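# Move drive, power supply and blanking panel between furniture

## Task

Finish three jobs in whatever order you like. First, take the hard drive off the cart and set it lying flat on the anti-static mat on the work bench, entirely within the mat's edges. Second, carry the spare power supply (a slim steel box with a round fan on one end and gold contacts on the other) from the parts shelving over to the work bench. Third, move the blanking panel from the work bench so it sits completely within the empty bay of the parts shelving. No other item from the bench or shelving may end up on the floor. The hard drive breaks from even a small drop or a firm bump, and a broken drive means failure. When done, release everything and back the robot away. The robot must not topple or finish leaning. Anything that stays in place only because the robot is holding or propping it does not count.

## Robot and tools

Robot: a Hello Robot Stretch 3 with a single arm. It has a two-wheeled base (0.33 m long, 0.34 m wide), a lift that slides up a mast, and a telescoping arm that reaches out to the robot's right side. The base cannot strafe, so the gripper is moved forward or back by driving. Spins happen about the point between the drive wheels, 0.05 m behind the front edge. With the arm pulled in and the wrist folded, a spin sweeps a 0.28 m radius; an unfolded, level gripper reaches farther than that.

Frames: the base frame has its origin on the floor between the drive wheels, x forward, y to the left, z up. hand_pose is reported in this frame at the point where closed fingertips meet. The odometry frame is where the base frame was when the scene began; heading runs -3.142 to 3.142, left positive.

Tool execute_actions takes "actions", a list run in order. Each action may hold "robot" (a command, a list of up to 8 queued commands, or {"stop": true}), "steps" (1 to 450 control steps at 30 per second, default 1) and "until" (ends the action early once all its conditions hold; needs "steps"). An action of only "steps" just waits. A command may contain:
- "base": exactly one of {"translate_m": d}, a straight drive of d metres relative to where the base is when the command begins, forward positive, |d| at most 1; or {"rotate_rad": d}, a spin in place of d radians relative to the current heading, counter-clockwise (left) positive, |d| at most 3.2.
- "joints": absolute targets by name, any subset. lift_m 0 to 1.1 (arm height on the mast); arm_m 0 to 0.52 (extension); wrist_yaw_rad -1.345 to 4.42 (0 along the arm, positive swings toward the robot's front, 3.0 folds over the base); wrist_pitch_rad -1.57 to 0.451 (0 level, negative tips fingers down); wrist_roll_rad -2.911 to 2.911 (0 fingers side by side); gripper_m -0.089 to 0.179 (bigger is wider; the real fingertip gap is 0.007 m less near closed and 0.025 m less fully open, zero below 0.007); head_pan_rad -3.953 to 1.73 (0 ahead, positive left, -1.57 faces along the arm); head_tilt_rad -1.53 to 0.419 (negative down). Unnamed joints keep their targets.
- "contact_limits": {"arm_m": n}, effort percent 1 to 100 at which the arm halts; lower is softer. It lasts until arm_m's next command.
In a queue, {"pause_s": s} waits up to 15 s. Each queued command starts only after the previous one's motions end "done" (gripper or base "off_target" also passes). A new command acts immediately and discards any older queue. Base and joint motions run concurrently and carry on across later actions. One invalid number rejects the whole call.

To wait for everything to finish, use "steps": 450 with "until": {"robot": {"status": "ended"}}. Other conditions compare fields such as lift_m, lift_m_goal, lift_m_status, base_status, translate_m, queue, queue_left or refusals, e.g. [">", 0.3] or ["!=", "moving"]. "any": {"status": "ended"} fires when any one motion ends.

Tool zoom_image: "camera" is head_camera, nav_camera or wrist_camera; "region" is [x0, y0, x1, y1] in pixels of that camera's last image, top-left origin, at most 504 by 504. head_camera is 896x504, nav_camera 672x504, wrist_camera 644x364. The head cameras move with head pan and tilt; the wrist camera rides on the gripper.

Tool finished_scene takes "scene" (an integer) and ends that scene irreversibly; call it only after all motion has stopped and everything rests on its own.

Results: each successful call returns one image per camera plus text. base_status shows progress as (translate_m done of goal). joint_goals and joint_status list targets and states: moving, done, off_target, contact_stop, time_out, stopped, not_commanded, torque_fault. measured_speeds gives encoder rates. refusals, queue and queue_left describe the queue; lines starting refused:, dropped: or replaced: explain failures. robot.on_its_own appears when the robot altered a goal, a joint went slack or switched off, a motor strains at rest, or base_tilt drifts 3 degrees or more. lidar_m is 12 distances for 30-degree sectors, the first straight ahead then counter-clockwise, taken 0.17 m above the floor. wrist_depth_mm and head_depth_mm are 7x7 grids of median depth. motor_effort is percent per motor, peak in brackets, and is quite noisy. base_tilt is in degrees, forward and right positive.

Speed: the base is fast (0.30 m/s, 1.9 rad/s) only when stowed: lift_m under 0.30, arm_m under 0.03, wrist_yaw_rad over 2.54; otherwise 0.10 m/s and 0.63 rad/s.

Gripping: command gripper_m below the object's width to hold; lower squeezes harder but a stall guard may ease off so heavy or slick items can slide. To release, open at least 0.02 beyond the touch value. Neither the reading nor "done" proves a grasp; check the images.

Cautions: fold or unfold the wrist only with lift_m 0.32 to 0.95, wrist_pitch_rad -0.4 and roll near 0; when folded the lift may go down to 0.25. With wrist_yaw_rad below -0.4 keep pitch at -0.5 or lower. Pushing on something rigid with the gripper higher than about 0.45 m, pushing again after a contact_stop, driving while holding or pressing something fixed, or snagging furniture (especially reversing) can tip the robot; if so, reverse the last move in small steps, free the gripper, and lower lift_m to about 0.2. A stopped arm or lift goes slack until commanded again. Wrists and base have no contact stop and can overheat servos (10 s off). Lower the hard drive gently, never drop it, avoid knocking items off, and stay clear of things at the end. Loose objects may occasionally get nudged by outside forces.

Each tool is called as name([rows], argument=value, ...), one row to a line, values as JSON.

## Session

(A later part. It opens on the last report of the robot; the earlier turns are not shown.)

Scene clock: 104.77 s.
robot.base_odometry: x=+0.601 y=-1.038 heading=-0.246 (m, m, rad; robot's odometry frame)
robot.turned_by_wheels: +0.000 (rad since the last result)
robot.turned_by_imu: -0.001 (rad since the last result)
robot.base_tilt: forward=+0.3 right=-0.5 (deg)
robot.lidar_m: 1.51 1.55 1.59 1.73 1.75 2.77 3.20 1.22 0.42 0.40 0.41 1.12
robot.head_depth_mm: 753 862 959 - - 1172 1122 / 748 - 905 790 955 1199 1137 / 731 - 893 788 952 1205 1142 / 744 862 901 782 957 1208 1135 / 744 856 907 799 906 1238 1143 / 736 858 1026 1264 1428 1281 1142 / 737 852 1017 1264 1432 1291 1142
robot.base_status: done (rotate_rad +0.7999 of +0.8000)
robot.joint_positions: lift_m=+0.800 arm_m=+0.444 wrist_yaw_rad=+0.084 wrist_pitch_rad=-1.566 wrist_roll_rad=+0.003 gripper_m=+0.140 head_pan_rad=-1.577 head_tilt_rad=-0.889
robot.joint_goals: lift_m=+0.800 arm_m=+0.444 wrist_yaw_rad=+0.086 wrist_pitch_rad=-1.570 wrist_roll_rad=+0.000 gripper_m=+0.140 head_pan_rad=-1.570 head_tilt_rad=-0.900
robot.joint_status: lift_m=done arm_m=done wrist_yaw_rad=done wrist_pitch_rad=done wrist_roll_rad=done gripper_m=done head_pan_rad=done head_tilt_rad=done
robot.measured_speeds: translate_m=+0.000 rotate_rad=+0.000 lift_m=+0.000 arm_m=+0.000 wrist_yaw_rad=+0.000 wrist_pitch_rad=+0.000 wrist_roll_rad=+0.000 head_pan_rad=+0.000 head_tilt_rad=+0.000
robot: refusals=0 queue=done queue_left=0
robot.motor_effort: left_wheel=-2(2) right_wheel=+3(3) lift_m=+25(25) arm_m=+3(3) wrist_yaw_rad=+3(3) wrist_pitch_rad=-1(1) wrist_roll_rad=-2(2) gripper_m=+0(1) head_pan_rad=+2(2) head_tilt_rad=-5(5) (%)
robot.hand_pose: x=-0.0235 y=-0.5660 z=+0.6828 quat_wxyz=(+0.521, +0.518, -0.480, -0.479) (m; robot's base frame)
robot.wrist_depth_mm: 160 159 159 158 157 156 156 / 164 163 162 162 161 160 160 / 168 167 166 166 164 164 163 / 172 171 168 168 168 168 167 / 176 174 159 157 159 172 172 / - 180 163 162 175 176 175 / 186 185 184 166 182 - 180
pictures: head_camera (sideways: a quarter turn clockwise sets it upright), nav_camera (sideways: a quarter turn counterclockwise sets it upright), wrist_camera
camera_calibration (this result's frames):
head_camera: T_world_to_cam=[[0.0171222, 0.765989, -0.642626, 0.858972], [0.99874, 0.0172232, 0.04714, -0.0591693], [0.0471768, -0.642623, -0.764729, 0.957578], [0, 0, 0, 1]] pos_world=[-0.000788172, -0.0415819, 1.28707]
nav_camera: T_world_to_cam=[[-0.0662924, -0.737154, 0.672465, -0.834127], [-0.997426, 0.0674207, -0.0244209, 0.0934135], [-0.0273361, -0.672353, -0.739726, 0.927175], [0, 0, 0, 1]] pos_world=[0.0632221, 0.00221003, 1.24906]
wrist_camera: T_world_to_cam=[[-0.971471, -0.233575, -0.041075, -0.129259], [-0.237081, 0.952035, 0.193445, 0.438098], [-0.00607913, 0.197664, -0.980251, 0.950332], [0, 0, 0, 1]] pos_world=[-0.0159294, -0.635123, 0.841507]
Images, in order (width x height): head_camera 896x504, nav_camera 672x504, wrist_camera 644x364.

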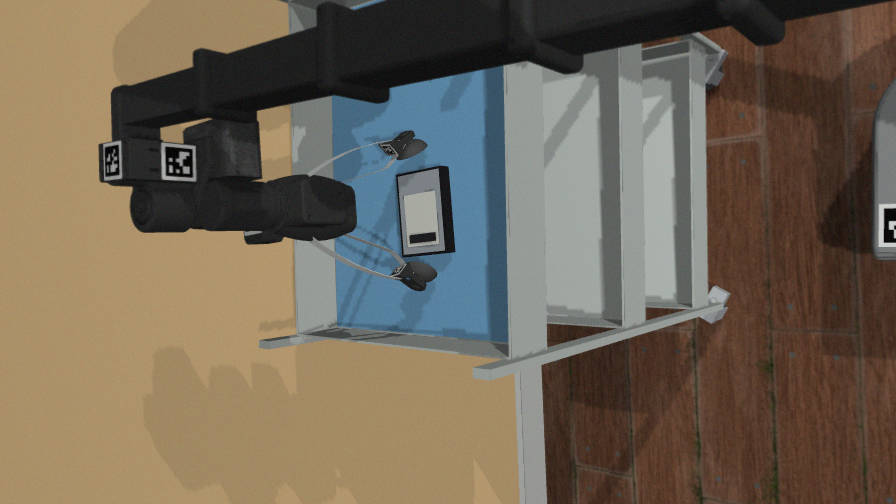

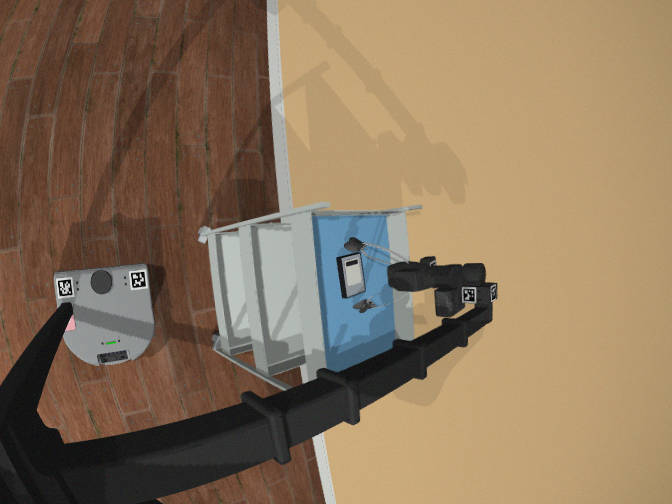

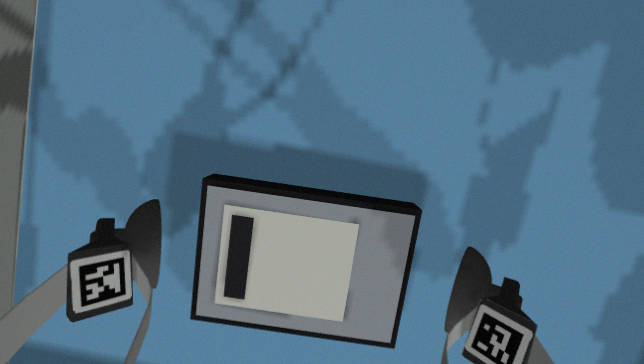

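No contact yet. Lower a little more, watching the lift effort.

execute_actions([
  {"robot":[{"joints":{"lift_m":0.788}}],"steps":450,"until":{"robot":{"status":"ended"}}},
])

Scene clock: 107.27 s.
robot.base_odometry: x=+0.601 y=-1.038 heading=-0.246 (m, m, rad; robot's odometry frame)
robot.turned_by_wheels: +0.000 (rad since the last result)
robot.turned_by_imu: +0.000 (rad since the last result)
robot.base_tilt: forward=+0.0 right=-0.5 (deg)
robot.lidar_m: 1.51 1.55 1.59 1.74 1.75 2.77 3.21 1.22 0.42 0.40 0.41 1.12
robot.head_depth_mm: 749 870 935 - - 1183 1131 / 747 - 903 774 945 1197 1134 / 745 - 893 788 953 1209 1145 / 742 868 904 782 952 1200 1140 / 742 860 900 803 909 1237 1142 / 741 857 1019 1271 1427 1282 1143 / 734 856 1018 1265 1444 1289 1157
robot.base_status: done (rotate_rad +0.7999 of +0.8000)
robot.joint_positions: lift_m=+0.793 arm_m=+0.444 wrist_yaw_rad=+0.084 wrist_pitch_rad=-1.571 wrist_roll_rad=+0.003 gripper_m=+0.140 head_pan_rad=-1.577 head_tilt_rad=-0.889
robot.joint_goals: lift_m=+0.793 arm_m=+0.444 wrist_yaw_rad=+0.086 wrist_pitch_rad=-1.570 wrist_roll_rad=+0.000 gripper_m=+0.140 head_pan_rad=-1.570 head_tilt_rad=-0.900
robot.joint_status: lift_m=contact_stop arm_m=done wrist_yaw_rad=done wrist_pitch_rad=done wrist_roll_rad=done gripper_m=done head_pan_rad=done head_tilt_rad=done
robot.measured_speeds: translate_m=+0.000 rotate_rad=+0.000 lift_m=+0.007 arm_m=+0.000 wrist_yaw_rad=+0.000 wrist_pitch_rad=+0.000 wrist_roll_rad=+0.000 head_pan_rad=+0.000 head_tilt_rad=+0.000
robot: refusals=0 queue=dropped queue_left=0
robot.on_its_own: lift_m is slack since a contact_stop, until your next command for it (your +0.788 is given up)
robot.motor_effort: left_wheel=-2(2) right_wheel=+3(3) lift_m=+23(24) arm_m=+2(2) wrist_yaw_rad=+3(3) wrist_pitch_rad=+1(1) wrist_roll_rad=-2(2) gripper_m=-1(2) head_pan_rad=+2(2) head_tilt_rad=-5(5) (%)
robot.hand_pose: x=-0.0236 y=-0.5648 z=+0.6752 quat_wxyz=(+0.520, +0.520, -0.479, -0.480) (m; robot's base frame)
robot.wrist_depth_mm: 155 155 154 153 152 152 151 / 159 158 157 157 156 155 154 / 162 162 161 160 160 159 158 / 167 166 164 163 163 162 162 / 171 170 153 153 153 166 166 / - 175 158 156 170 170 170 / 180 179 178 160 175 - 174
pictures: head_camera (sideways: a quarter turn clockwise sets it upright), nav_camera (sideways: a quarter turn counterclockwise sets it upright), wrist_camera
camera_calibration (this result's frames):
head_camera: T_world_to_cam=[[0.0171228, 0.765989, -0.642626, 0.858972], [0.99874, 0.0172224, 0.04714, -0.0591693], [0.0471763, -0.642623, -0.764729, 0.957578], [0, 0, 0, 1]] pos_world=[-0.000788207, -0.0415819, 1.28707]
nav_camera: T_world_to_cam=[[-0.066293, -0.737154, 0.672465, -0.834127], [-0.997426, 0.0674216, -0.0244209, 0.0934135], [-0.0273366, -0.672353, -0.739726, 0.927175], [0, 0, 0, 1]] pos_world=[0.0632221, 0.00220998, 1.24906]
wrist_camera: T_world_to_cam=[[-0.971455, -0.233502, -0.0418557, -0.128817], [-0.237134, 0.950996, 0.198431, 0.434377], [-0.00652954, 0.202692, -0.979221, 0.944805], [0, 0, 0, 1]] pos_world=[-0.0159648, -0.634675, 0.833587]
Images, in order (width x height): head_camera 896x504, nav_camera 672x504, wrist_camera 644x364.

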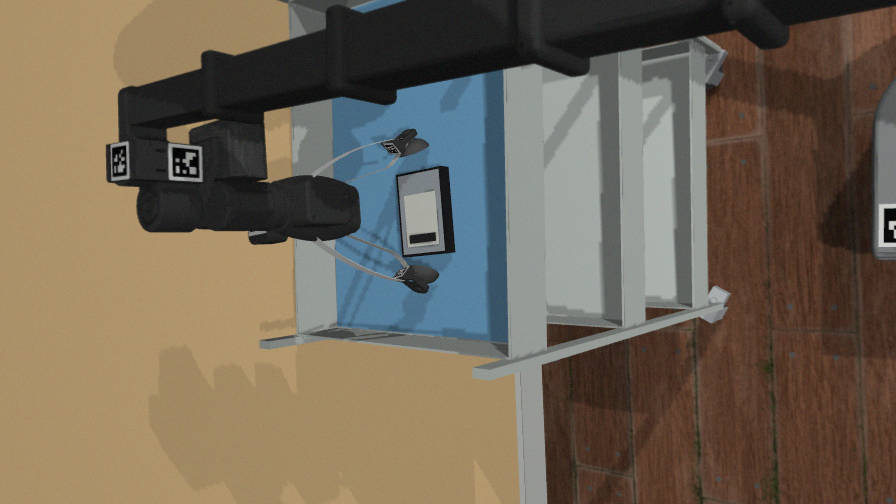

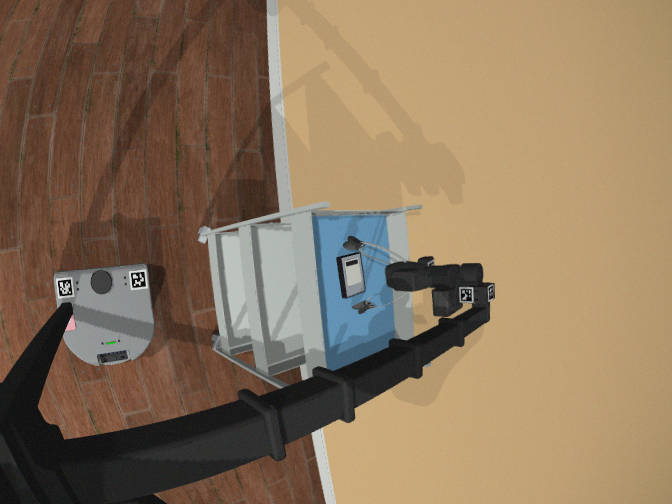

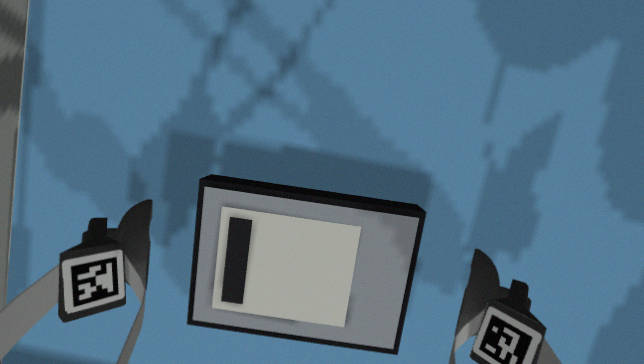

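execute_actions([
  {"robot":[{"joints":{"gripper_m":0.07}}],"steps":90,"until":{"robot":{"status":"ended"}}},
  {"steps":15},
])

Scene clock: 113.40 s.
robot.base_odometry: x=+0.601 y=-1.038 heading=-0.246 (m, m, rad; robot's odometry frame)
robot.turned_by_wheels: +0.000 (rad since the last result)
robot.turned_by_imu: -0.001 (rad since the last result)
robot.base_tilt: forward=+0.1 right=-0.4 (deg)
robot.lidar_m: 1.51 1.55 1.59 1.74 1.75 2.77 3.21 1.22 0.42 0.40 0.41 1.13
robot.head_depth_mm: 751 853 - - - 1176 1123 / 747 - 907 792 949 1193 1130 / 730 - 894 787 951 1199 1152 / 745 865 895 781 952 1198 1133 / 741 861 901 804 911 1234 1142 / 738 857 1022 1255 1436 1279 1148 / 734 854 1015 1251 1438 1282 1150
robot.base_status: done (rotate_rad +0.7999 of +0.8000)
robot.joint_positions: lift_m=+0.802 arm_m=+0.444 wrist_yaw_rad=+0.084 wrist_pitch_rad=-1.571 wrist_roll_rad=+0.003 gripper_m=+0.071 head_pan_rad=-1.577 head_tilt_rad=-0.889
robot.joint_goals: lift_m=+0.802 arm_m=+0.444 wrist_yaw_rad=+0.086 wrist_pitch_rad=-1.570 wrist_roll_rad=+0.000 gripper_m=+0.070 head_pan_rad=-1.570 head_tilt_rad=-0.900
robot.joint_status: lift_m=contact_stop arm_m=done wrist_yaw_rad=done wrist_pitch_rad=done wrist_roll_rad=done gripper_m=done head_pan_rad=done head_tilt_rad=done
robot.measured_speeds: translate_m=+0.000 rotate_rad=+0.000 lift_m=+0.000 arm_m=+0.000 wrist_yaw_rad=+0.000 wrist_pitch_rad=+0.000 wrist_roll_rad=+0.000 head_pan_rad=+0.000 head_tilt_rad=+0.000
robot: refusals=0 queue=done queue_left=0
robot.on_its_own: lift_m is slack since a contact_stop, until your next command for it (your +0.788 is given up)
robot.motor_effort: left_wheel=-1(1) right_wheel=+2(3) lift_m=+36(37) arm_m=+2(2) wrist_yaw_rad=+2(3) wrist_pitch_rad=+0(0) wrist_roll_rad=-2(1) gripper_m=-12(100) head_pan_rad=+2(2) head_tilt_rad=-5(5) (%)
robot.hand_pose: x=-0.0236 y=-0.5648 z=+0.6841 quat_wxyz=(+0.520, +0.520, -0.479, -0.480) (m; robot's base frame)
robot.wrist_depth_mm: 163 162 160 160 159 159 157 / 166 166 165 164 163 162 162 / 170 170 169 168 167 167 165 / 175 174 171 170 171 171 169 / 179 178 161 160 161 175 174 / 183 - 166 164 164 179 177 / - 188 187 186 186 184 183
pictures: head_camera (sideways: a quarter turn clockwise sets it upright), nav_camera (sideways: a quarter turn counterclockwise sets it upright), wrist_camera
camera_calibration (this result's frames):
head_camera: T_world_to_cam=[[0.0171221, 0.765989, -0.642626, 0.858972], [0.99874, 0.0172234, 0.04714, -0.0591693], [0.0471769, -0.642623, -0.764729, 0.957578], [0, 0, 0, 1]] pos_world=[-0.000788167, -0.0415819, 1.28707]
nav_camera: T_world_to_cam=[[-0.0662923, -0.737154, 0.672465, -0.834127], [-0.997426, 0.0674206, -0.0244209, 0.0934135], [-0.027336, -0.672353, -0.739726, 0.927175], [0, 0, 0, 1]] pos_world=[0.0632221, 0.00221004, 1.24906]
wrist_camera: T_world_to_cam=[[-0.97144, -0.233563, -0.0418608, -0.128477], [-0.237195, 0.950974, 0.198464, 0.432575], [-0.0065454, 0.202725, -0.979214, 0.953561], [0, 0, 0, 1]] pos_world=[-0.0159622, -0.634685, 0.842511]
Images, in order (width x height): head_camera 896x504, nav_camera 672x504, wrist_camera 644x364.

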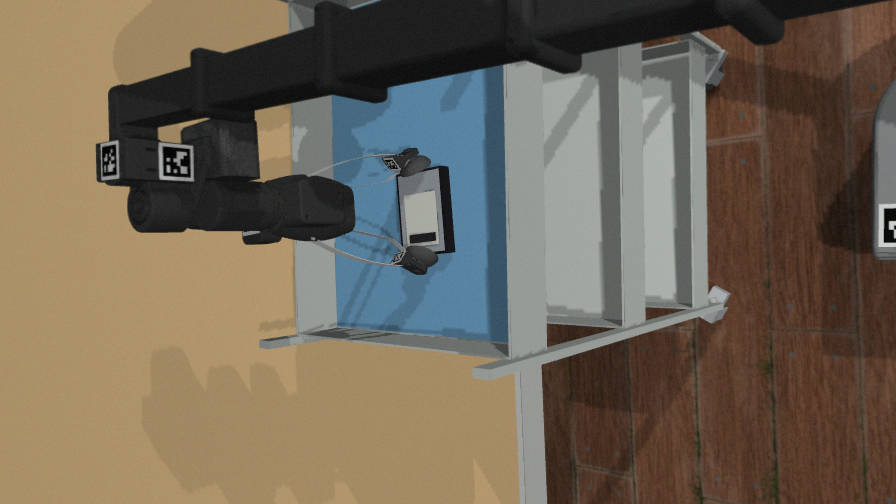

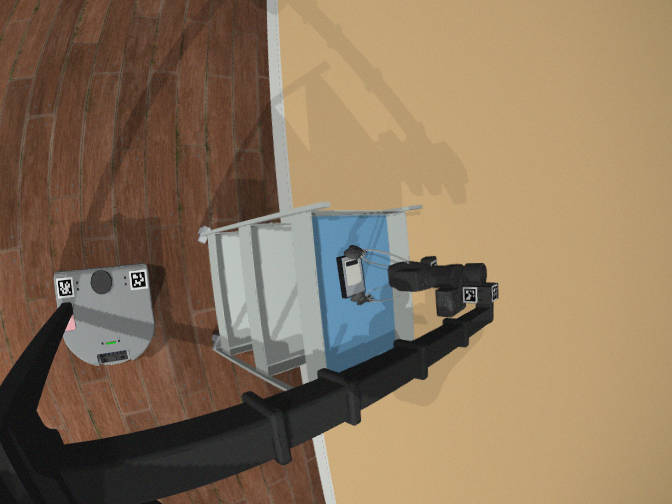

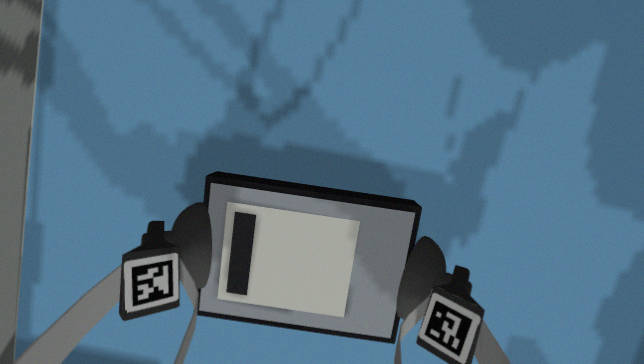

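execute_actions([
  {"robot":[{"joints":{"gripper_m":0.04}},{"joints":{"lift_m":0.812}}],"steps":120,"until":{"robot":{"status":"ended"}}},
  {"steps":20},
])

Scene clock: 118.07 s.
robot.base_odometry: x=+0.601 y=-1.038 heading=-0.246 (m, m, rad; robot's odometry frame)
robot.turned_by_wheels: +0.000 (rad since the last result)
robot.turned_by_imu: +0.000 (rad since the last result)
robot.base_tilt: forward=+0.0 right=-0.4 (deg)
robot.lidar_m: 1.51 1.55 1.60 1.74 1.75 2.76 3.21 1.22 0.42 0.40 0.41 1.12
robot.head_depth_mm: 749 852 - - 947 1199 1130 / 731 - 906 791 949 1184 1137 / 732 - 892 790 954 1200 1143 / 742 863 897 783 958 1192 1140 / 740 853 901 800 903 1235 1146 / 739 852 1019 1265 1431 1280 1144 / 733 853 1015 1261 1445 1283 1151
robot.base_status: done (rotate_rad +0.8001 of +0.8000)
robot.joint_positions: lift_m=+0.812 arm_m=+0.444 wrist_yaw_rad=+0.084 wrist_pitch_rad=-1.569 wrist_roll_rad=+0.003 gripper_m=+0.041 head_pan_rad=-1.577 head_tilt_rad=-0.889
robot.joint_goals: lift_m=+0.812 arm_m=+0.444 wrist_yaw_rad=+0.086 wrist_pitch_rad=-1.570 wrist_roll_rad=+0.000 gripper_m=+0.040 head_pan_rad=-1.570 head_tilt_rad=-0.900
robot.joint_status: lift_m=done arm_m=done wrist_yaw_rad=done wrist_pitch_rad=done wrist_roll_rad=done gripper_m=done head_pan_rad=done head_tilt_rad=done
robot.measured_speeds: translate_m=+0.000 rotate_rad=+0.000 lift_m=+0.000 arm_m=+0.000 wrist_yaw_rad=+0.000 wrist_pitch_rad=+0.000 wrist_roll_rad=+0.000 head_pan_rad=+0.000 head_tilt_rad=+0.000
robot: refusals=0 queue=done queue_left=0
robot.motor_effort: left_wheel=+1(1) right_wheel=-2(2) lift_m=+48(51) arm_m=+2(2) wrist_yaw_rad=+3(3) wrist_pitch_rad=+0(1) wrist_roll_rad=-1(2) gripper_m=-21(100) head_pan_rad=+3(3) head_tilt_rad=-5(5) (%)
robot.hand_pose: x=-0.0236 y=-0.5652 z=+0.6940 quat_wxyz=(+0.520, +0.519, -0.479, -0.479) (m; robot's base frame)
robot.wrist_depth_mm: 169 170 169 168 168 166 166 / 175 174 173 172 172 171 169 / 179 178 177 176 175 175 174 / 183 182 180 179 179 179 178 / 188 187 162 165 170 183 183 / 194 - 169 170 - 189 187 / 198 198 197 196 196 193 192
pictures: head_camera (sideways: a quarter turn clockwise sets it upright), nav_camera (sideways: a quarter turn counterclockwise sets it upright), wrist_camera
camera_calibration (this result's frames):
head_camera: T_world_to_cam=[[0.0171222, 0.765989, -0.642626, 0.858972], [0.99874, 0.0172232, 0.04714, -0.0591693], [0.0471768, -0.642623, -0.764729, 0.957578], [0, 0, 0, 1]] pos_world=[-0.000788172, -0.0415819, 1.28707]
nav_camera: T_world_to_cam=[[-0.0662924, -0.737154, 0.672465, -0.834127], [-0.997426, 0.0674207, -0.0244209, 0.0934135], [-0.0273361, -0.672353, -0.739726, 0.927175], [0, 0, 0, 1]] pos_world=[0.0632221, 0.00221002, 1.24906]
wrist_camera: T_world_to_cam=[[-0.971422, -0.233686, -0.0415916, -0.128388], [-0.237271, 0.951312, 0.196744, 0.432432], [-0.00640976, 0.20099, -0.979572, 0.962626], [0, 0, 0, 1]] pos_world=[-0.0159454, -0.634858, 0.852543]
Images, in order (width x height): head_camera 896x504, nav_camera 672x504, wrist_camera 644x364.

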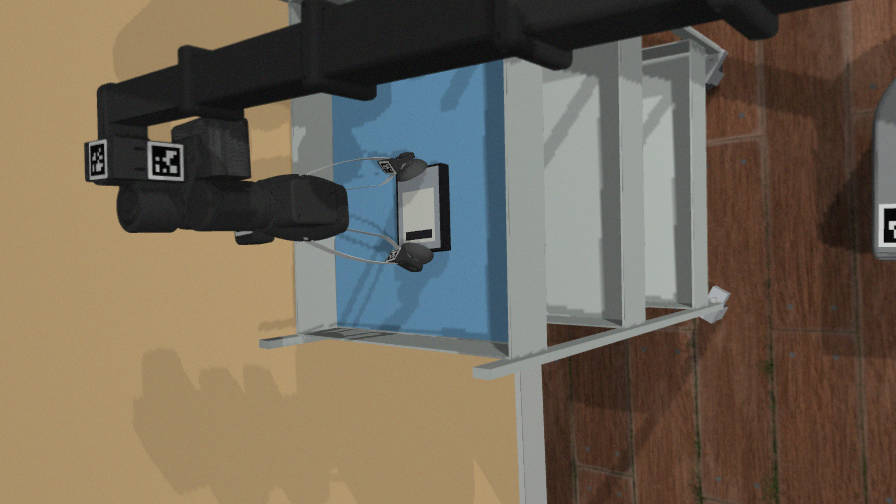

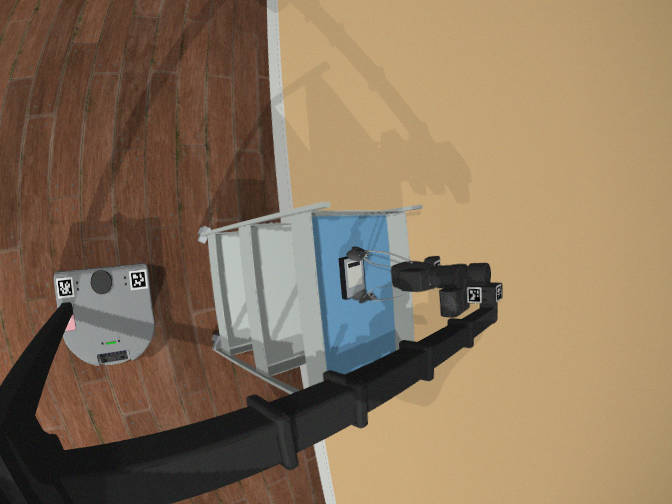

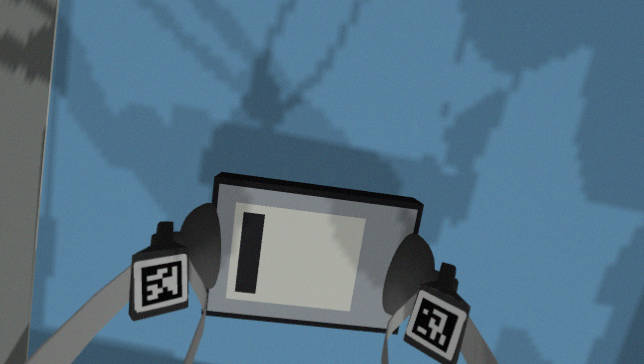

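execute_actions([
  {"robot":[{"joints":{"lift_m":0.804}},{"joints":{"gripper_m":0.09}},{"joints":{"gripper_m":0.13}},{"joints":{"lift_m":0.85}},{"joints":{"wrist_roll_rad":1.57,"gripper_m":0.105}}],"steps":300,"until":{"robot":{"status":"ended"}}},
])

Scene clock: 121.63 s.
robot.base_odometry: x=+0.601 y=-1.038 heading=-0.246 (m, m, rad; robot's odometry frame)
robot.turned_by_wheels: +0.000 (rad since the last result)
robot.turned_by_imu: +0.000 (rad since the last result)
robot.base_tilt: forward=+0.0 right=-0.7 (deg)
robot.lidar_m: 1.51 1.55 1.59 1.73 1.75 2.77 3.21 1.22 0.42 0.40 0.41 1.13
robot.head_depth_mm: 750 854 - - - 1171 1125 / 742 - 908 789 944 1199 1131 / 733 - 889 786 961 1198 1148 / 743 866 899 784 960 1208 1140 / 743 863 902 801 907 1242 1144 / 740 855 1024 1258 1441 1274 1137 / 735 852 1020 1258 1436 1286 1146
robot.base_status: done (rotate_rad +0.8001 of +0.8000)
robot.joint_positions: lift_m=+0.807 arm_m=+0.444 wrist_yaw_rad=+0.084 wrist_pitch_rad=-1.571 wrist_roll_rad=+0.003 gripper_m=+0.041 head_pan_rad=-1.577 head_tilt_rad=-0.889
robot.joint_goals: lift_m=+0.807 arm_m=+0.444 wrist_yaw_rad=+0.086 wrist_pitch_rad=-1.570 wrist_roll_rad=+0.000 gripper_m=+0.040 head_pan_rad=-1.570 head_tilt_rad=-0.900
robot.joint_status: lift_m=contact_stop arm_m=done wrist_yaw_rad=done wrist_pitch_rad=done wrist_roll_rad=done gripper_m=done head_pan_rad=done head_tilt_rad=done
robot.measured_speeds: translate_m=+0.000 rotate_rad=+0.000 lift_m=+0.001 arm_m=+0.000 wrist_yaw_rad=+0.000 wrist_pitch_rad=+0.000 wrist_roll_rad=+0.000 head_pan_rad=+0.000 head_tilt_rad=+0.000
robot: refusals=0 queue=dropped queue_left=0
robot.on_its_own: lift_m is slack since a contact_stop, until your next command for it
robot.motor_effort: left_wheel=+1(1) right_wheel=-5(5) lift_m=+30(49) arm_m=+1(2) wrist_yaw_rad=+2(2) wrist_pitch_rad=+0(1) wrist_roll_rad=-1(2) gripper_m=-22(21) head_pan_rad=+3(2) head_tilt_rad=-5(5) (%)
robot.hand_pose: x=-0.0236 y=-0.5648 z=+0.6900 quat_wxyz=(+0.520, +0.520, -0.479, -0.480) (m; robot's base frame)
robot.wrist_depth_mm: 168 167 167 166 165 164 163 / 172 171 171 169 169 168 167 / 177 175 174 174 174 171 171 / 181 181 177 176 177 176 176 / 185 184 163 164 167 181 180 / 191 - 167 169 170 185 185 / 196 196 194 193 193 190 189
pictures: head_camera (sideways: a quarter turn clockwise sets it upright), nav_camera (sideways: a quarter turn counterclockwise sets it upright), wrist_camera
dropped: robot: command 0 of its queue: lift_m: contact_stop
camera_calibration (this result's frames):
head_camera: T_world_to_cam=[[0.0171227, 0.765989, -0.642626, 0.858972], [0.99874, 0.0172225, 0.04714, -0.0591693], [0.0471763, -0.642623, -0.764729, 0.957578], [0, 0, 0, 1]] pos_world=[-0.000788202, -0.0415819, 1.28707]
nav_camera: T_world_to_cam=[[-0.0662929, -0.737154, 0.672465, -0.834127], [-0.997426, 0.0674215, -0.0244209, 0.0934135], [-0.0273366, -0.672353, -0.739726, 0.927175], [0, 0, 0, 1]] pos_world=[0.0632221, 0.00220999, 1.24906]
wrist_camera: T_world_to_cam=[[-0.971429, -0.233608, -0.0418635, -0.128257], [-0.237239, 0.950959, 0.198482, 0.431394], [-0.00655643, 0.202742, -0.97921, 0.959267], [0, 0, 0, 1]] pos_world=[-0.0159602, -0.634684, 0.848331]
Images, in order (width x height): head_camera 896x504, nav_camera 672x504, wrist_camera 644x364.

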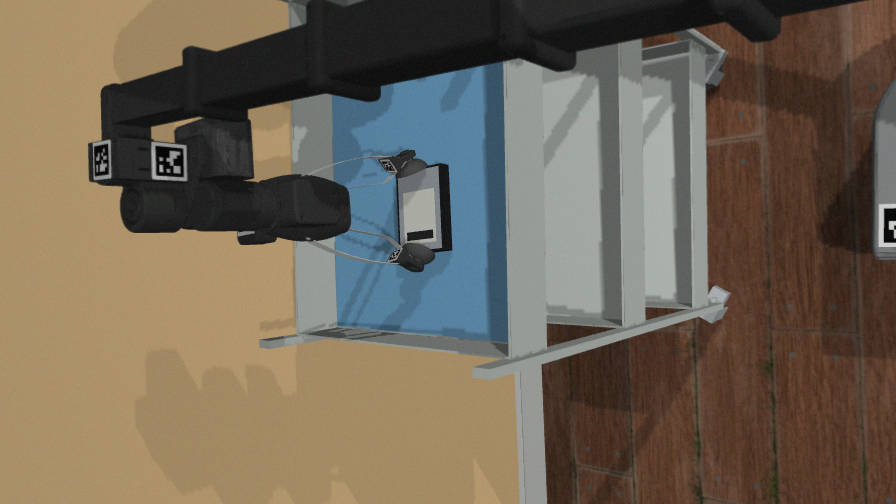

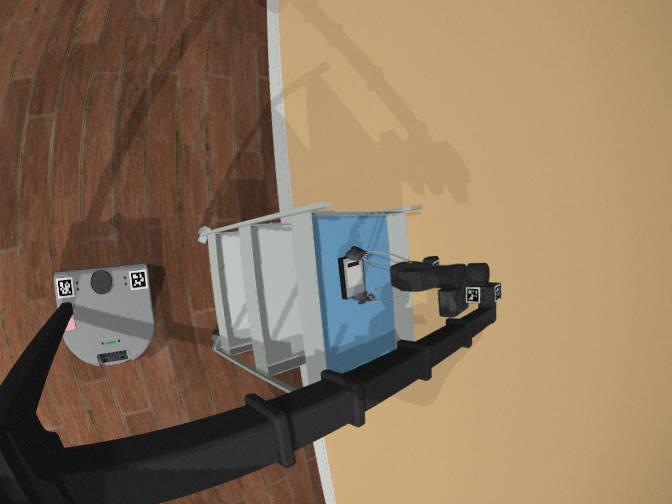

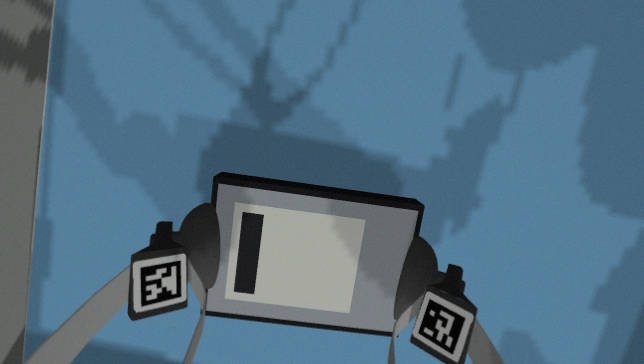

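execute_actions([
  {"robot":[{"joints":{"gripper_m":0.095}},{"joints":{"gripper_m":0.13}},{"joints":{"lift_m":0.85}},{"joints":{"wrist_roll_rad":1.57,"gripper_m":0.105}}],"steps":300,"until":{"robot":{"status":"ended"}}},
])

Scene clock: 128.70 s.
robot.base_odometry: x=+0.601 y=-1.038 heading=-0.246 (m, m, rad; robot's odometry frame)
robot.turned_by_wheels: +0.000 (rad since the last result)
robot.turned_by_imu: -0.001 (rad since the last result)
robot.base_tilt: forward=+0.1 right=-0.5 (deg)
robot.lidar_m: 1.51 1.56 1.59 1.74 1.76 2.77 3.20 1.22 0.42 0.40 0.41 1.13
robot.head_depth_mm: 747 855 - 788 951 1203 1131 / 720 - 887 792 951 1203 1139 / 717 - 905 784 953 1201 1146 / 742 852 900 791 956 1193 1147 / 742 861 903 799 910 1236 1143 / 737 856 1018 1266 1442 1282 1144 / 735 857 1016 1264 1432 1277 1154
robot.base_status: done (rotate_rad +0.8000 of +0.8000)
robot.joint_positions: lift_m=+0.850 arm_m=+0.444 wrist_yaw_rad=+0.085 wrist_pitch_rad=-1.568 wrist_roll_rad=+1.565 gripper_m=+0.105 head_pan_rad=-1.577 head_tilt_rad=-0.889
robot.joint_goals: lift_m=+0.850 arm_m=+0.444 wrist_yaw_rad=+0.086 wrist_pitch_rad=-1.570 wrist_roll_rad=+1.570 gripper_m=+0.105 head_pan_rad=-1.570 head_tilt_rad=-0.900
robot.joint_status: lift_m=done arm_m=done wrist_yaw_rad=done wrist_pitch_rad=done wrist_roll_rad=done gripper_m=done head_pan_rad=done head_tilt_rad=done
robot.measured_speeds: translate_m=+0.000 rotate_rad=+0.000 lift_m=+0.000 arm_m=+0.000 wrist_yaw_rad=+0.000 wrist_pitch_rad=+0.000 wrist_roll_rad=+0.000 head_pan_rad=+0.000 head_tilt_rad=+0.000
robot: refusals=0 queue=done queue_left=0
robot.motor_effort: left_wheel=-1(1) right_wheel=+1(6) lift_m=+49(51) arm_m=+2(2) wrist_yaw_rad=+2(3) wrist_pitch_rad=-1(1) wrist_roll_rad=+2(1) gripper_m=+0(88) head_pan_rad=+2(3) head_tilt_rad=-5(5) (%)
robot.hand_pose: x=-0.0235 y=-0.5653 z=+0.7320 quat_wxyz=(+0.032, +0.032, -0.707, -0.706) (m; robot's base frame)
robot.wrist_depth_mm: 198 206 205 204 203 202 201 / 208 211 209 209 208 207 204 / 214 215 214 213 213 211 208 / 220 222 220 203 216 216 200 / 227 226 224 209 223 223 191 / 232 - 231 213 229 227 184 / - 239 238 236 237 228 184
pictures: head_camera (sideways: a quarter turn clockwise sets it upright), nav_camera (sideways: a quarter turn counterclockwise sets it upright), wrist_camera
camera_calibration (this result's frames):
head_camera: T_world_to_cam=[[0.0171221, 0.765989, -0.642626, 0.858972], [0.99874, 0.0172234, 0.04714, -0.0591693], [0.0471769, -0.642623, -0.764728, 0.957578], [0, 0, 0, 1]] pos_world=[-0.000788167, -0.0415819, 1.28707]
nav_camera: T_world_to_cam=[[-0.0662923, -0.737154, 0.672465, -0.834127], [-0.997426, 0.0674206, -0.0244209, 0.0934135], [-0.027336, -0.672353, -0.739726, 0.927175], [0, 0, 0, 1]] pos_world=[0.0632221, 0.00221003, 1.24906]
wrist_camera: T_world_to_cam=[[-0.243111, 0.968974, -0.0445742, 0.572396], [0.948865, 0.247103, 0.196458, 0.0550776], [0.201377, 0.00546626, -0.979499, 0.894109], [0, 0, 0, 1]] pos_world=[-0.0931583, -0.573134, 0.890472]
Images, in order (width x height): head_camera 896x504, nav_camera 672x504, wrist_camera 644x364.

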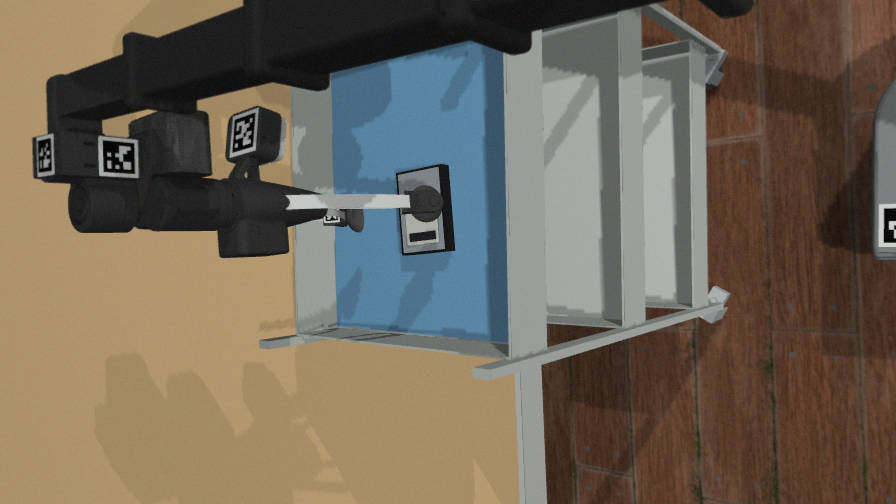

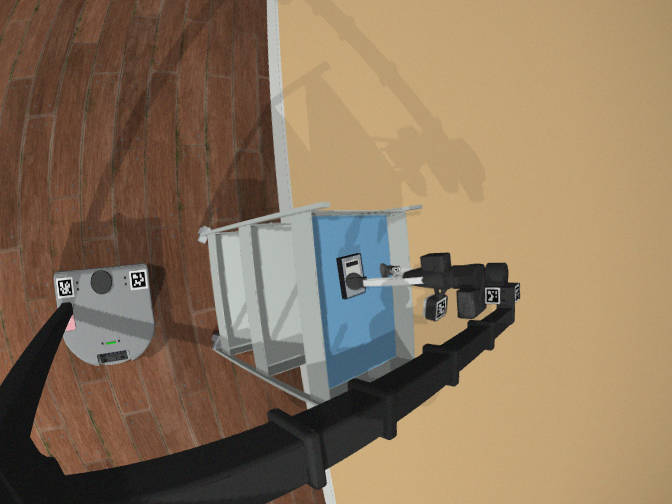

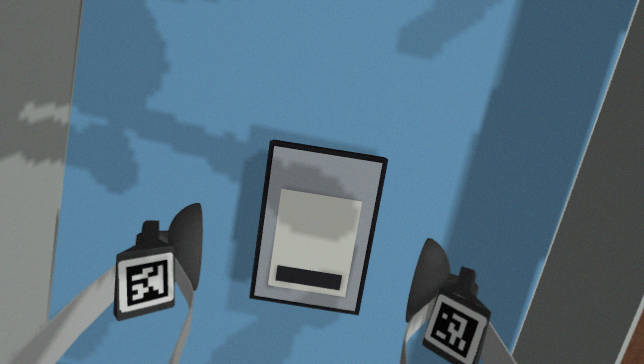

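execute_actions([
  {"robot":[{"joints":{"lift_m":0.812}},{"joints":{"lift_m":0.80}}],"steps":300,"until":{"robot":{"status":"ended"}}},
  {"steps":10},
])

Scene clock: 139.03 s.
robot.base_odometry: x=+0.601 y=-1.038 heading=-0.246 (m, m, rad; robot's odometry frame)
robot.turned_by_wheels: +0.000 (rad since the last result)
robot.turned_by_imu: -0.001 (rad since the last result)
robot.base_tilt: forward=+0.1 right=-0.5 (deg)
robot.lidar_m: 1.51 1.55 1.60 1.74 1.75 2.76 3.21 1.22 0.42 0.40 0.41 1.13
robot.head_depth_mm: 752 857 - - - 1174 1119 / 746 - 895 790 951 1190 1132 / 733 - 893 791 952 1196 1146 / 744 858 900 791 954 1199 1140 / 742 859 904 801 910 1233 1140 / 739 857 1026 1261 1432 1286 1146 / 734 854 1017 1262 1438 1281 1154
robot.base_status: done (rotate_rad +0.7999 of +0.8000)
robot.joint_positions: lift_m=+0.801 arm_m=+0.444 wrist_yaw_rad=+0.085 wrist_pitch_rad=-1.569 wrist_roll_rad=+1.565 gripper_m=+0.105 head_pan_rad=-1.577 head_tilt_rad=-0.889
robot.joint_goals: lift_m=+0.800 arm_m=+0.444 wrist_yaw_rad=+0.086 wrist_pitch_rad=-1.570 wrist_roll_rad=+1.570 gripper_m=+0.105 head_pan_rad=-1.570 head_tilt_rad=-0.900
robot.joint_status: lift_m=done arm_m=done wrist_yaw_rad=done wrist_pitch_rad=done wrist_roll_rad=done gripper_m=done head_pan_rad=done head_tilt_rad=done
robot.measured_speeds: translate_m=+0.000 rotate_rad=+0.000 lift_m=+0.000 arm_m=+0.000 wrist_yaw_rad=+0.000 wrist_pitch_rad=+0.000 wrist_roll_rad=+0.000 head_pan_rad=+0.000 head_tilt_rad=+0.000
robot: refusals=0 queue=done queue_left=0
robot.motor_effort: left_wheel=-1(1) right_wheel=+2(2) lift_m=+17(46) arm_m=+2(2) wrist_yaw_rad=+2(2) wrist_pitch_rad=+0(1) wrist_roll_rad=+3(3) gripper_m=-1(1) head_pan_rad=+2(2) head_tilt_rad=-5(5) (%)
robot.hand_pose: x=-0.0236 y=-0.5649 z=+0.6831 quat_wxyz=(+0.032, +0.032, -0.707, -0.706) (m; robot's base frame)
robot.wrist_depth_mm: 161 160 160 159 158 157 156 / 165 164 163 162 162 161 160 / 169 168 167 167 166 165 164 / 173 173 171 155 168 169 168 / 178 176 168 159 173 173 172 / 183 - 172 163 178 177 176 / - 187 184 167 184 182 176
pictures: head_camera (sideways: a quarter turn clockwise sets it upright), nav_camera (sideways: a quarter turn counterclockwise sets it upright), wrist_camera
camera_calibration (this result's frames):
head_camera: T_world_to_cam=[[0.0171221, 0.765989, -0.642626, 0.858972], [0.99874, 0.0172234, 0.04714, -0.0591693], [0.0471769, -0.642623, -0.764728, 0.957578], [0, 0, 0, 1]] pos_world=[-0.000788167, -0.0415819, 1.28707]
nav_camera: T_world_to_cam=[[-0.0662923, -0.737154, 0.672465, -0.834127], [-0.997426, 0.0674206, -0.0244209, 0.0934135], [-0.027336, -0.672353, -0.739726, 0.927175], [0, 0, 0, 1]] pos_world=[0.0632221, 0.00221003, 1.24906]
wrist_camera: T_world_to_cam=[[-0.243022, 0.969062, -0.0431125, 0.568898], [0.948913, 0.24672, 0.196704, 0.0642268], [0.201255, 0.00689345, -0.979515, 0.847087], [0, 0, 0, 1]] pos_world=[-0.0931714, -0.572983, 0.841627]
Images, in order (width x height): head_camera 896x504, nav_camera 672x504, wrist_camera 644x364.

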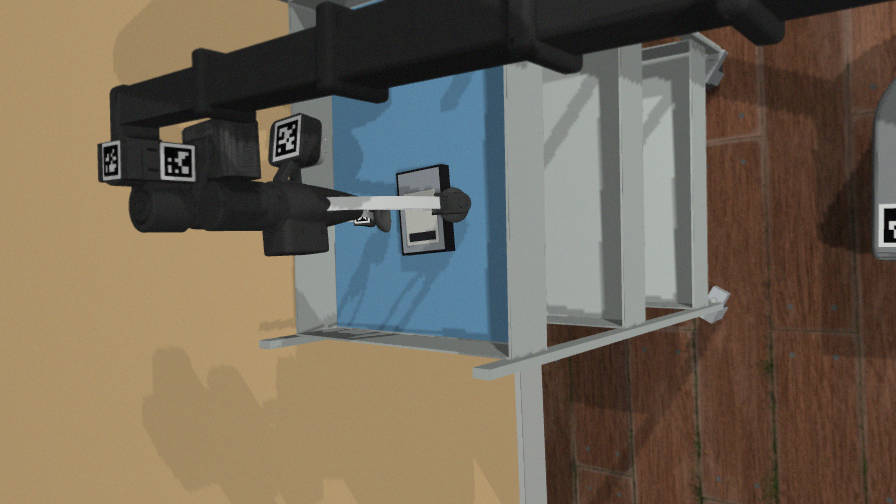

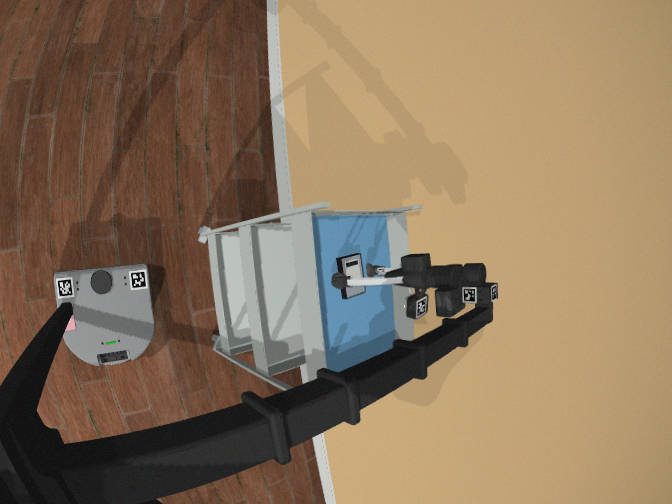

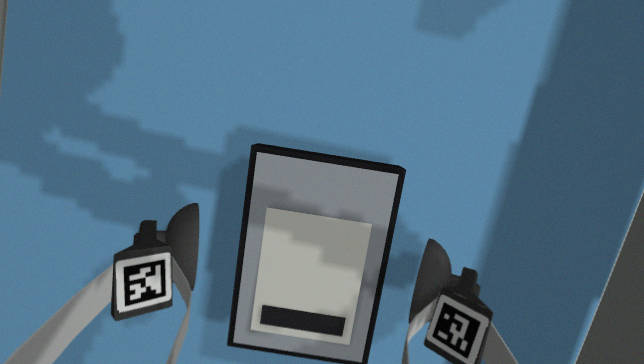

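execute_actions([
  {"robot":[{"joints":{"lift_m":0.806}},{"joints":{"arm_m":0.439}},{"joints":{"gripper_m":0.04}}],"steps":300,"until":{"robot":{"status":"ended"}}},
  {"steps":10},
])

Scene clock: 144.83 s.
robot.base_odometry: x=+0.601 y=-1.038 heading=-0.246 (m, m, rad; robot's odometry frame)
robot.turned_by_wheels: +0.000 (rad since the last result)
robot.turned_by_imu: -0.001 (rad since the last result)
robot.base_tilt: forward=+0.0 right=-0.5 (deg)
robot.lidar_m: 1.51 1.55 1.60 1.74 1.75 2.78 3.21 1.22 0.42 0.40 0.41 1.13
robot.head_depth_mm: 752 853 - - - 1178 1118 / 746 - 903 792 954 1191 1133 / 731 - 896 784 953 1193 1144 / 741 859 897 792 957 1193 1141 / 740 859 901 800 908 1232 1144 / 737 861 1016 1263 1438 1285 1145 / 737 857 1022 1252 1436 1284 1142
robot.base_status: done (rotate_rad +0.7999 of +0.8000)
robot.joint_positions: lift_m=+0.806 arm_m=+0.439 wrist_yaw_rad=+0.085 wrist_pitch_rad=-1.562 wrist_roll_rad=+1.566 gripper_m=+0.041 head_pan_rad=-1.577 head_tilt_rad=-0.889
robot.joint_goals: lift_m=+0.806 arm_m=+0.439 wrist_yaw_rad=+0.086 wrist_pitch_rad=-1.570 wrist_roll_rad=+1.570 gripper_m=+0.040 head_pan_rad=-1.570 head_tilt_rad=-0.900
robot.joint_status: lift_m=done arm_m=done wrist_yaw_rad=done wrist_pitch_rad=done wrist_roll_rad=done gripper_m=done head_pan_rad=done head_tilt_rad=done
robot.measured_speeds: translate_m=+0.000 rotate_rad=+0.000 lift_m=+0.000 arm_m=+0.000 wrist_yaw_rad=+0.000 wrist_pitch_rad=+0.000 wrist_roll_rad=+0.000 head_pan_rad=+0.000 head_tilt_rad=+0.000
robot: refusals=0 queue=done queue_left=0
robot.motor_effort: left_wheel=-1(1) right_wheel=+3(3) lift_m=+44(49) arm_m=-4(5) wrist_yaw_rad=+1(1) wrist_pitch_rad=-2(3) wrist_roll_rad=+2(2) gripper_m=-11(88) head_pan_rad=+2(2) head_tilt_rad=-5(5) (%)
robot.hand_pose: x=-0.0234 y=-0.5621 z=+0.6880 quat_wxyz=(+0.032, +0.031, -0.709, -0.704) (m; robot's base frame)
robot.wrist_depth_mm: 166 165 164 163 162 160 160 / 170 169 168 166 166 165 164 / 174 173 172 171 169 168 167 / 179 178 175 160 173 172 171 / 183 182 165 163 178 177 175 / 188 187 170 167 182 181 179 / 193 193 191 173 189 185 173
pictures: head_camera (sideways: a quarter turn clockwise sets it upright), nav_camera (sideways: a quarter turn counterclockwise sets it upright), wrist_camera
camera_calibration (this result's frames):
head_camera: T_world_to_cam=[[0.0171222, 0.765989, -0.642626, 0.858972], [0.99874, 0.0172231, 0.04714, -0.0591693], [0.0471767, -0.642623, -0.764729, 0.957578], [0, 0, 0, 1]] pos_world=[-0.000788177, -0.0415819, 1.28707]
nav_camera: T_world_to_cam=[[-0.0662924, -0.737154, 0.672465, -0.834127], [-0.997426, 0.0674209, -0.0244209, 0.0934135], [-0.0273362, -0.672353, -0.739726, 0.927175], [0, 0, 0, 1]] pos_world=[0.0632221, 0.00221002, 1.24906]
wrist_camera: T_world_to_cam=[[-0.241522, 0.969099, -0.0501382, 0.571353], [0.949169, 0.246671, 0.19553, 0.0632304], [0.201856, -0.000364705, -0.979415, 0.847649], [0, 0, 0, 1]] pos_world=[-0.0931245, -0.568986, 0.846484]
Images, in order (width x height): head_camera 896x504, nav_camera 672x504, wrist_camera 644x364.

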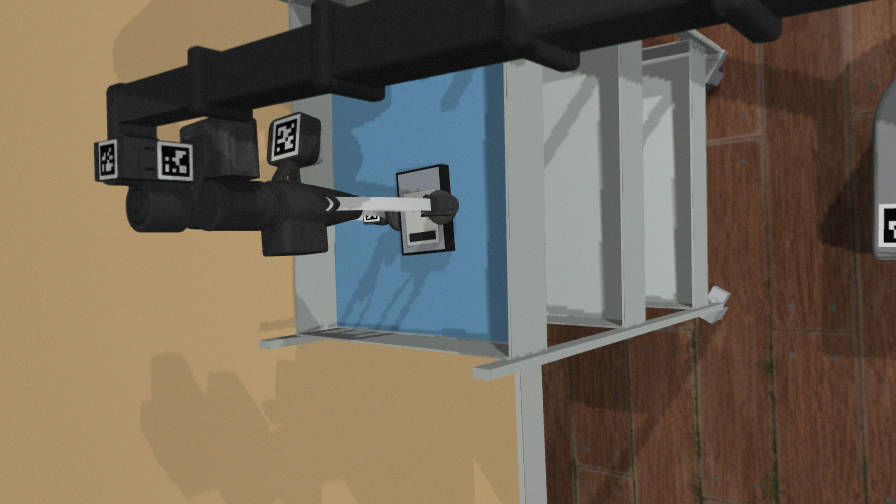

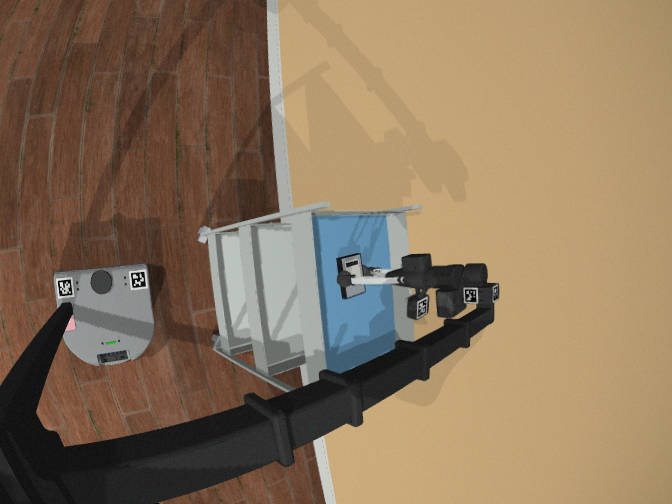

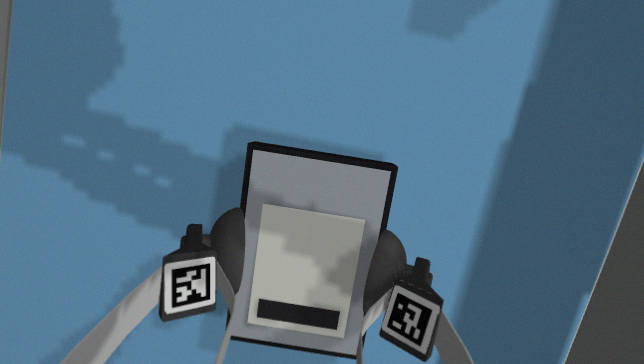

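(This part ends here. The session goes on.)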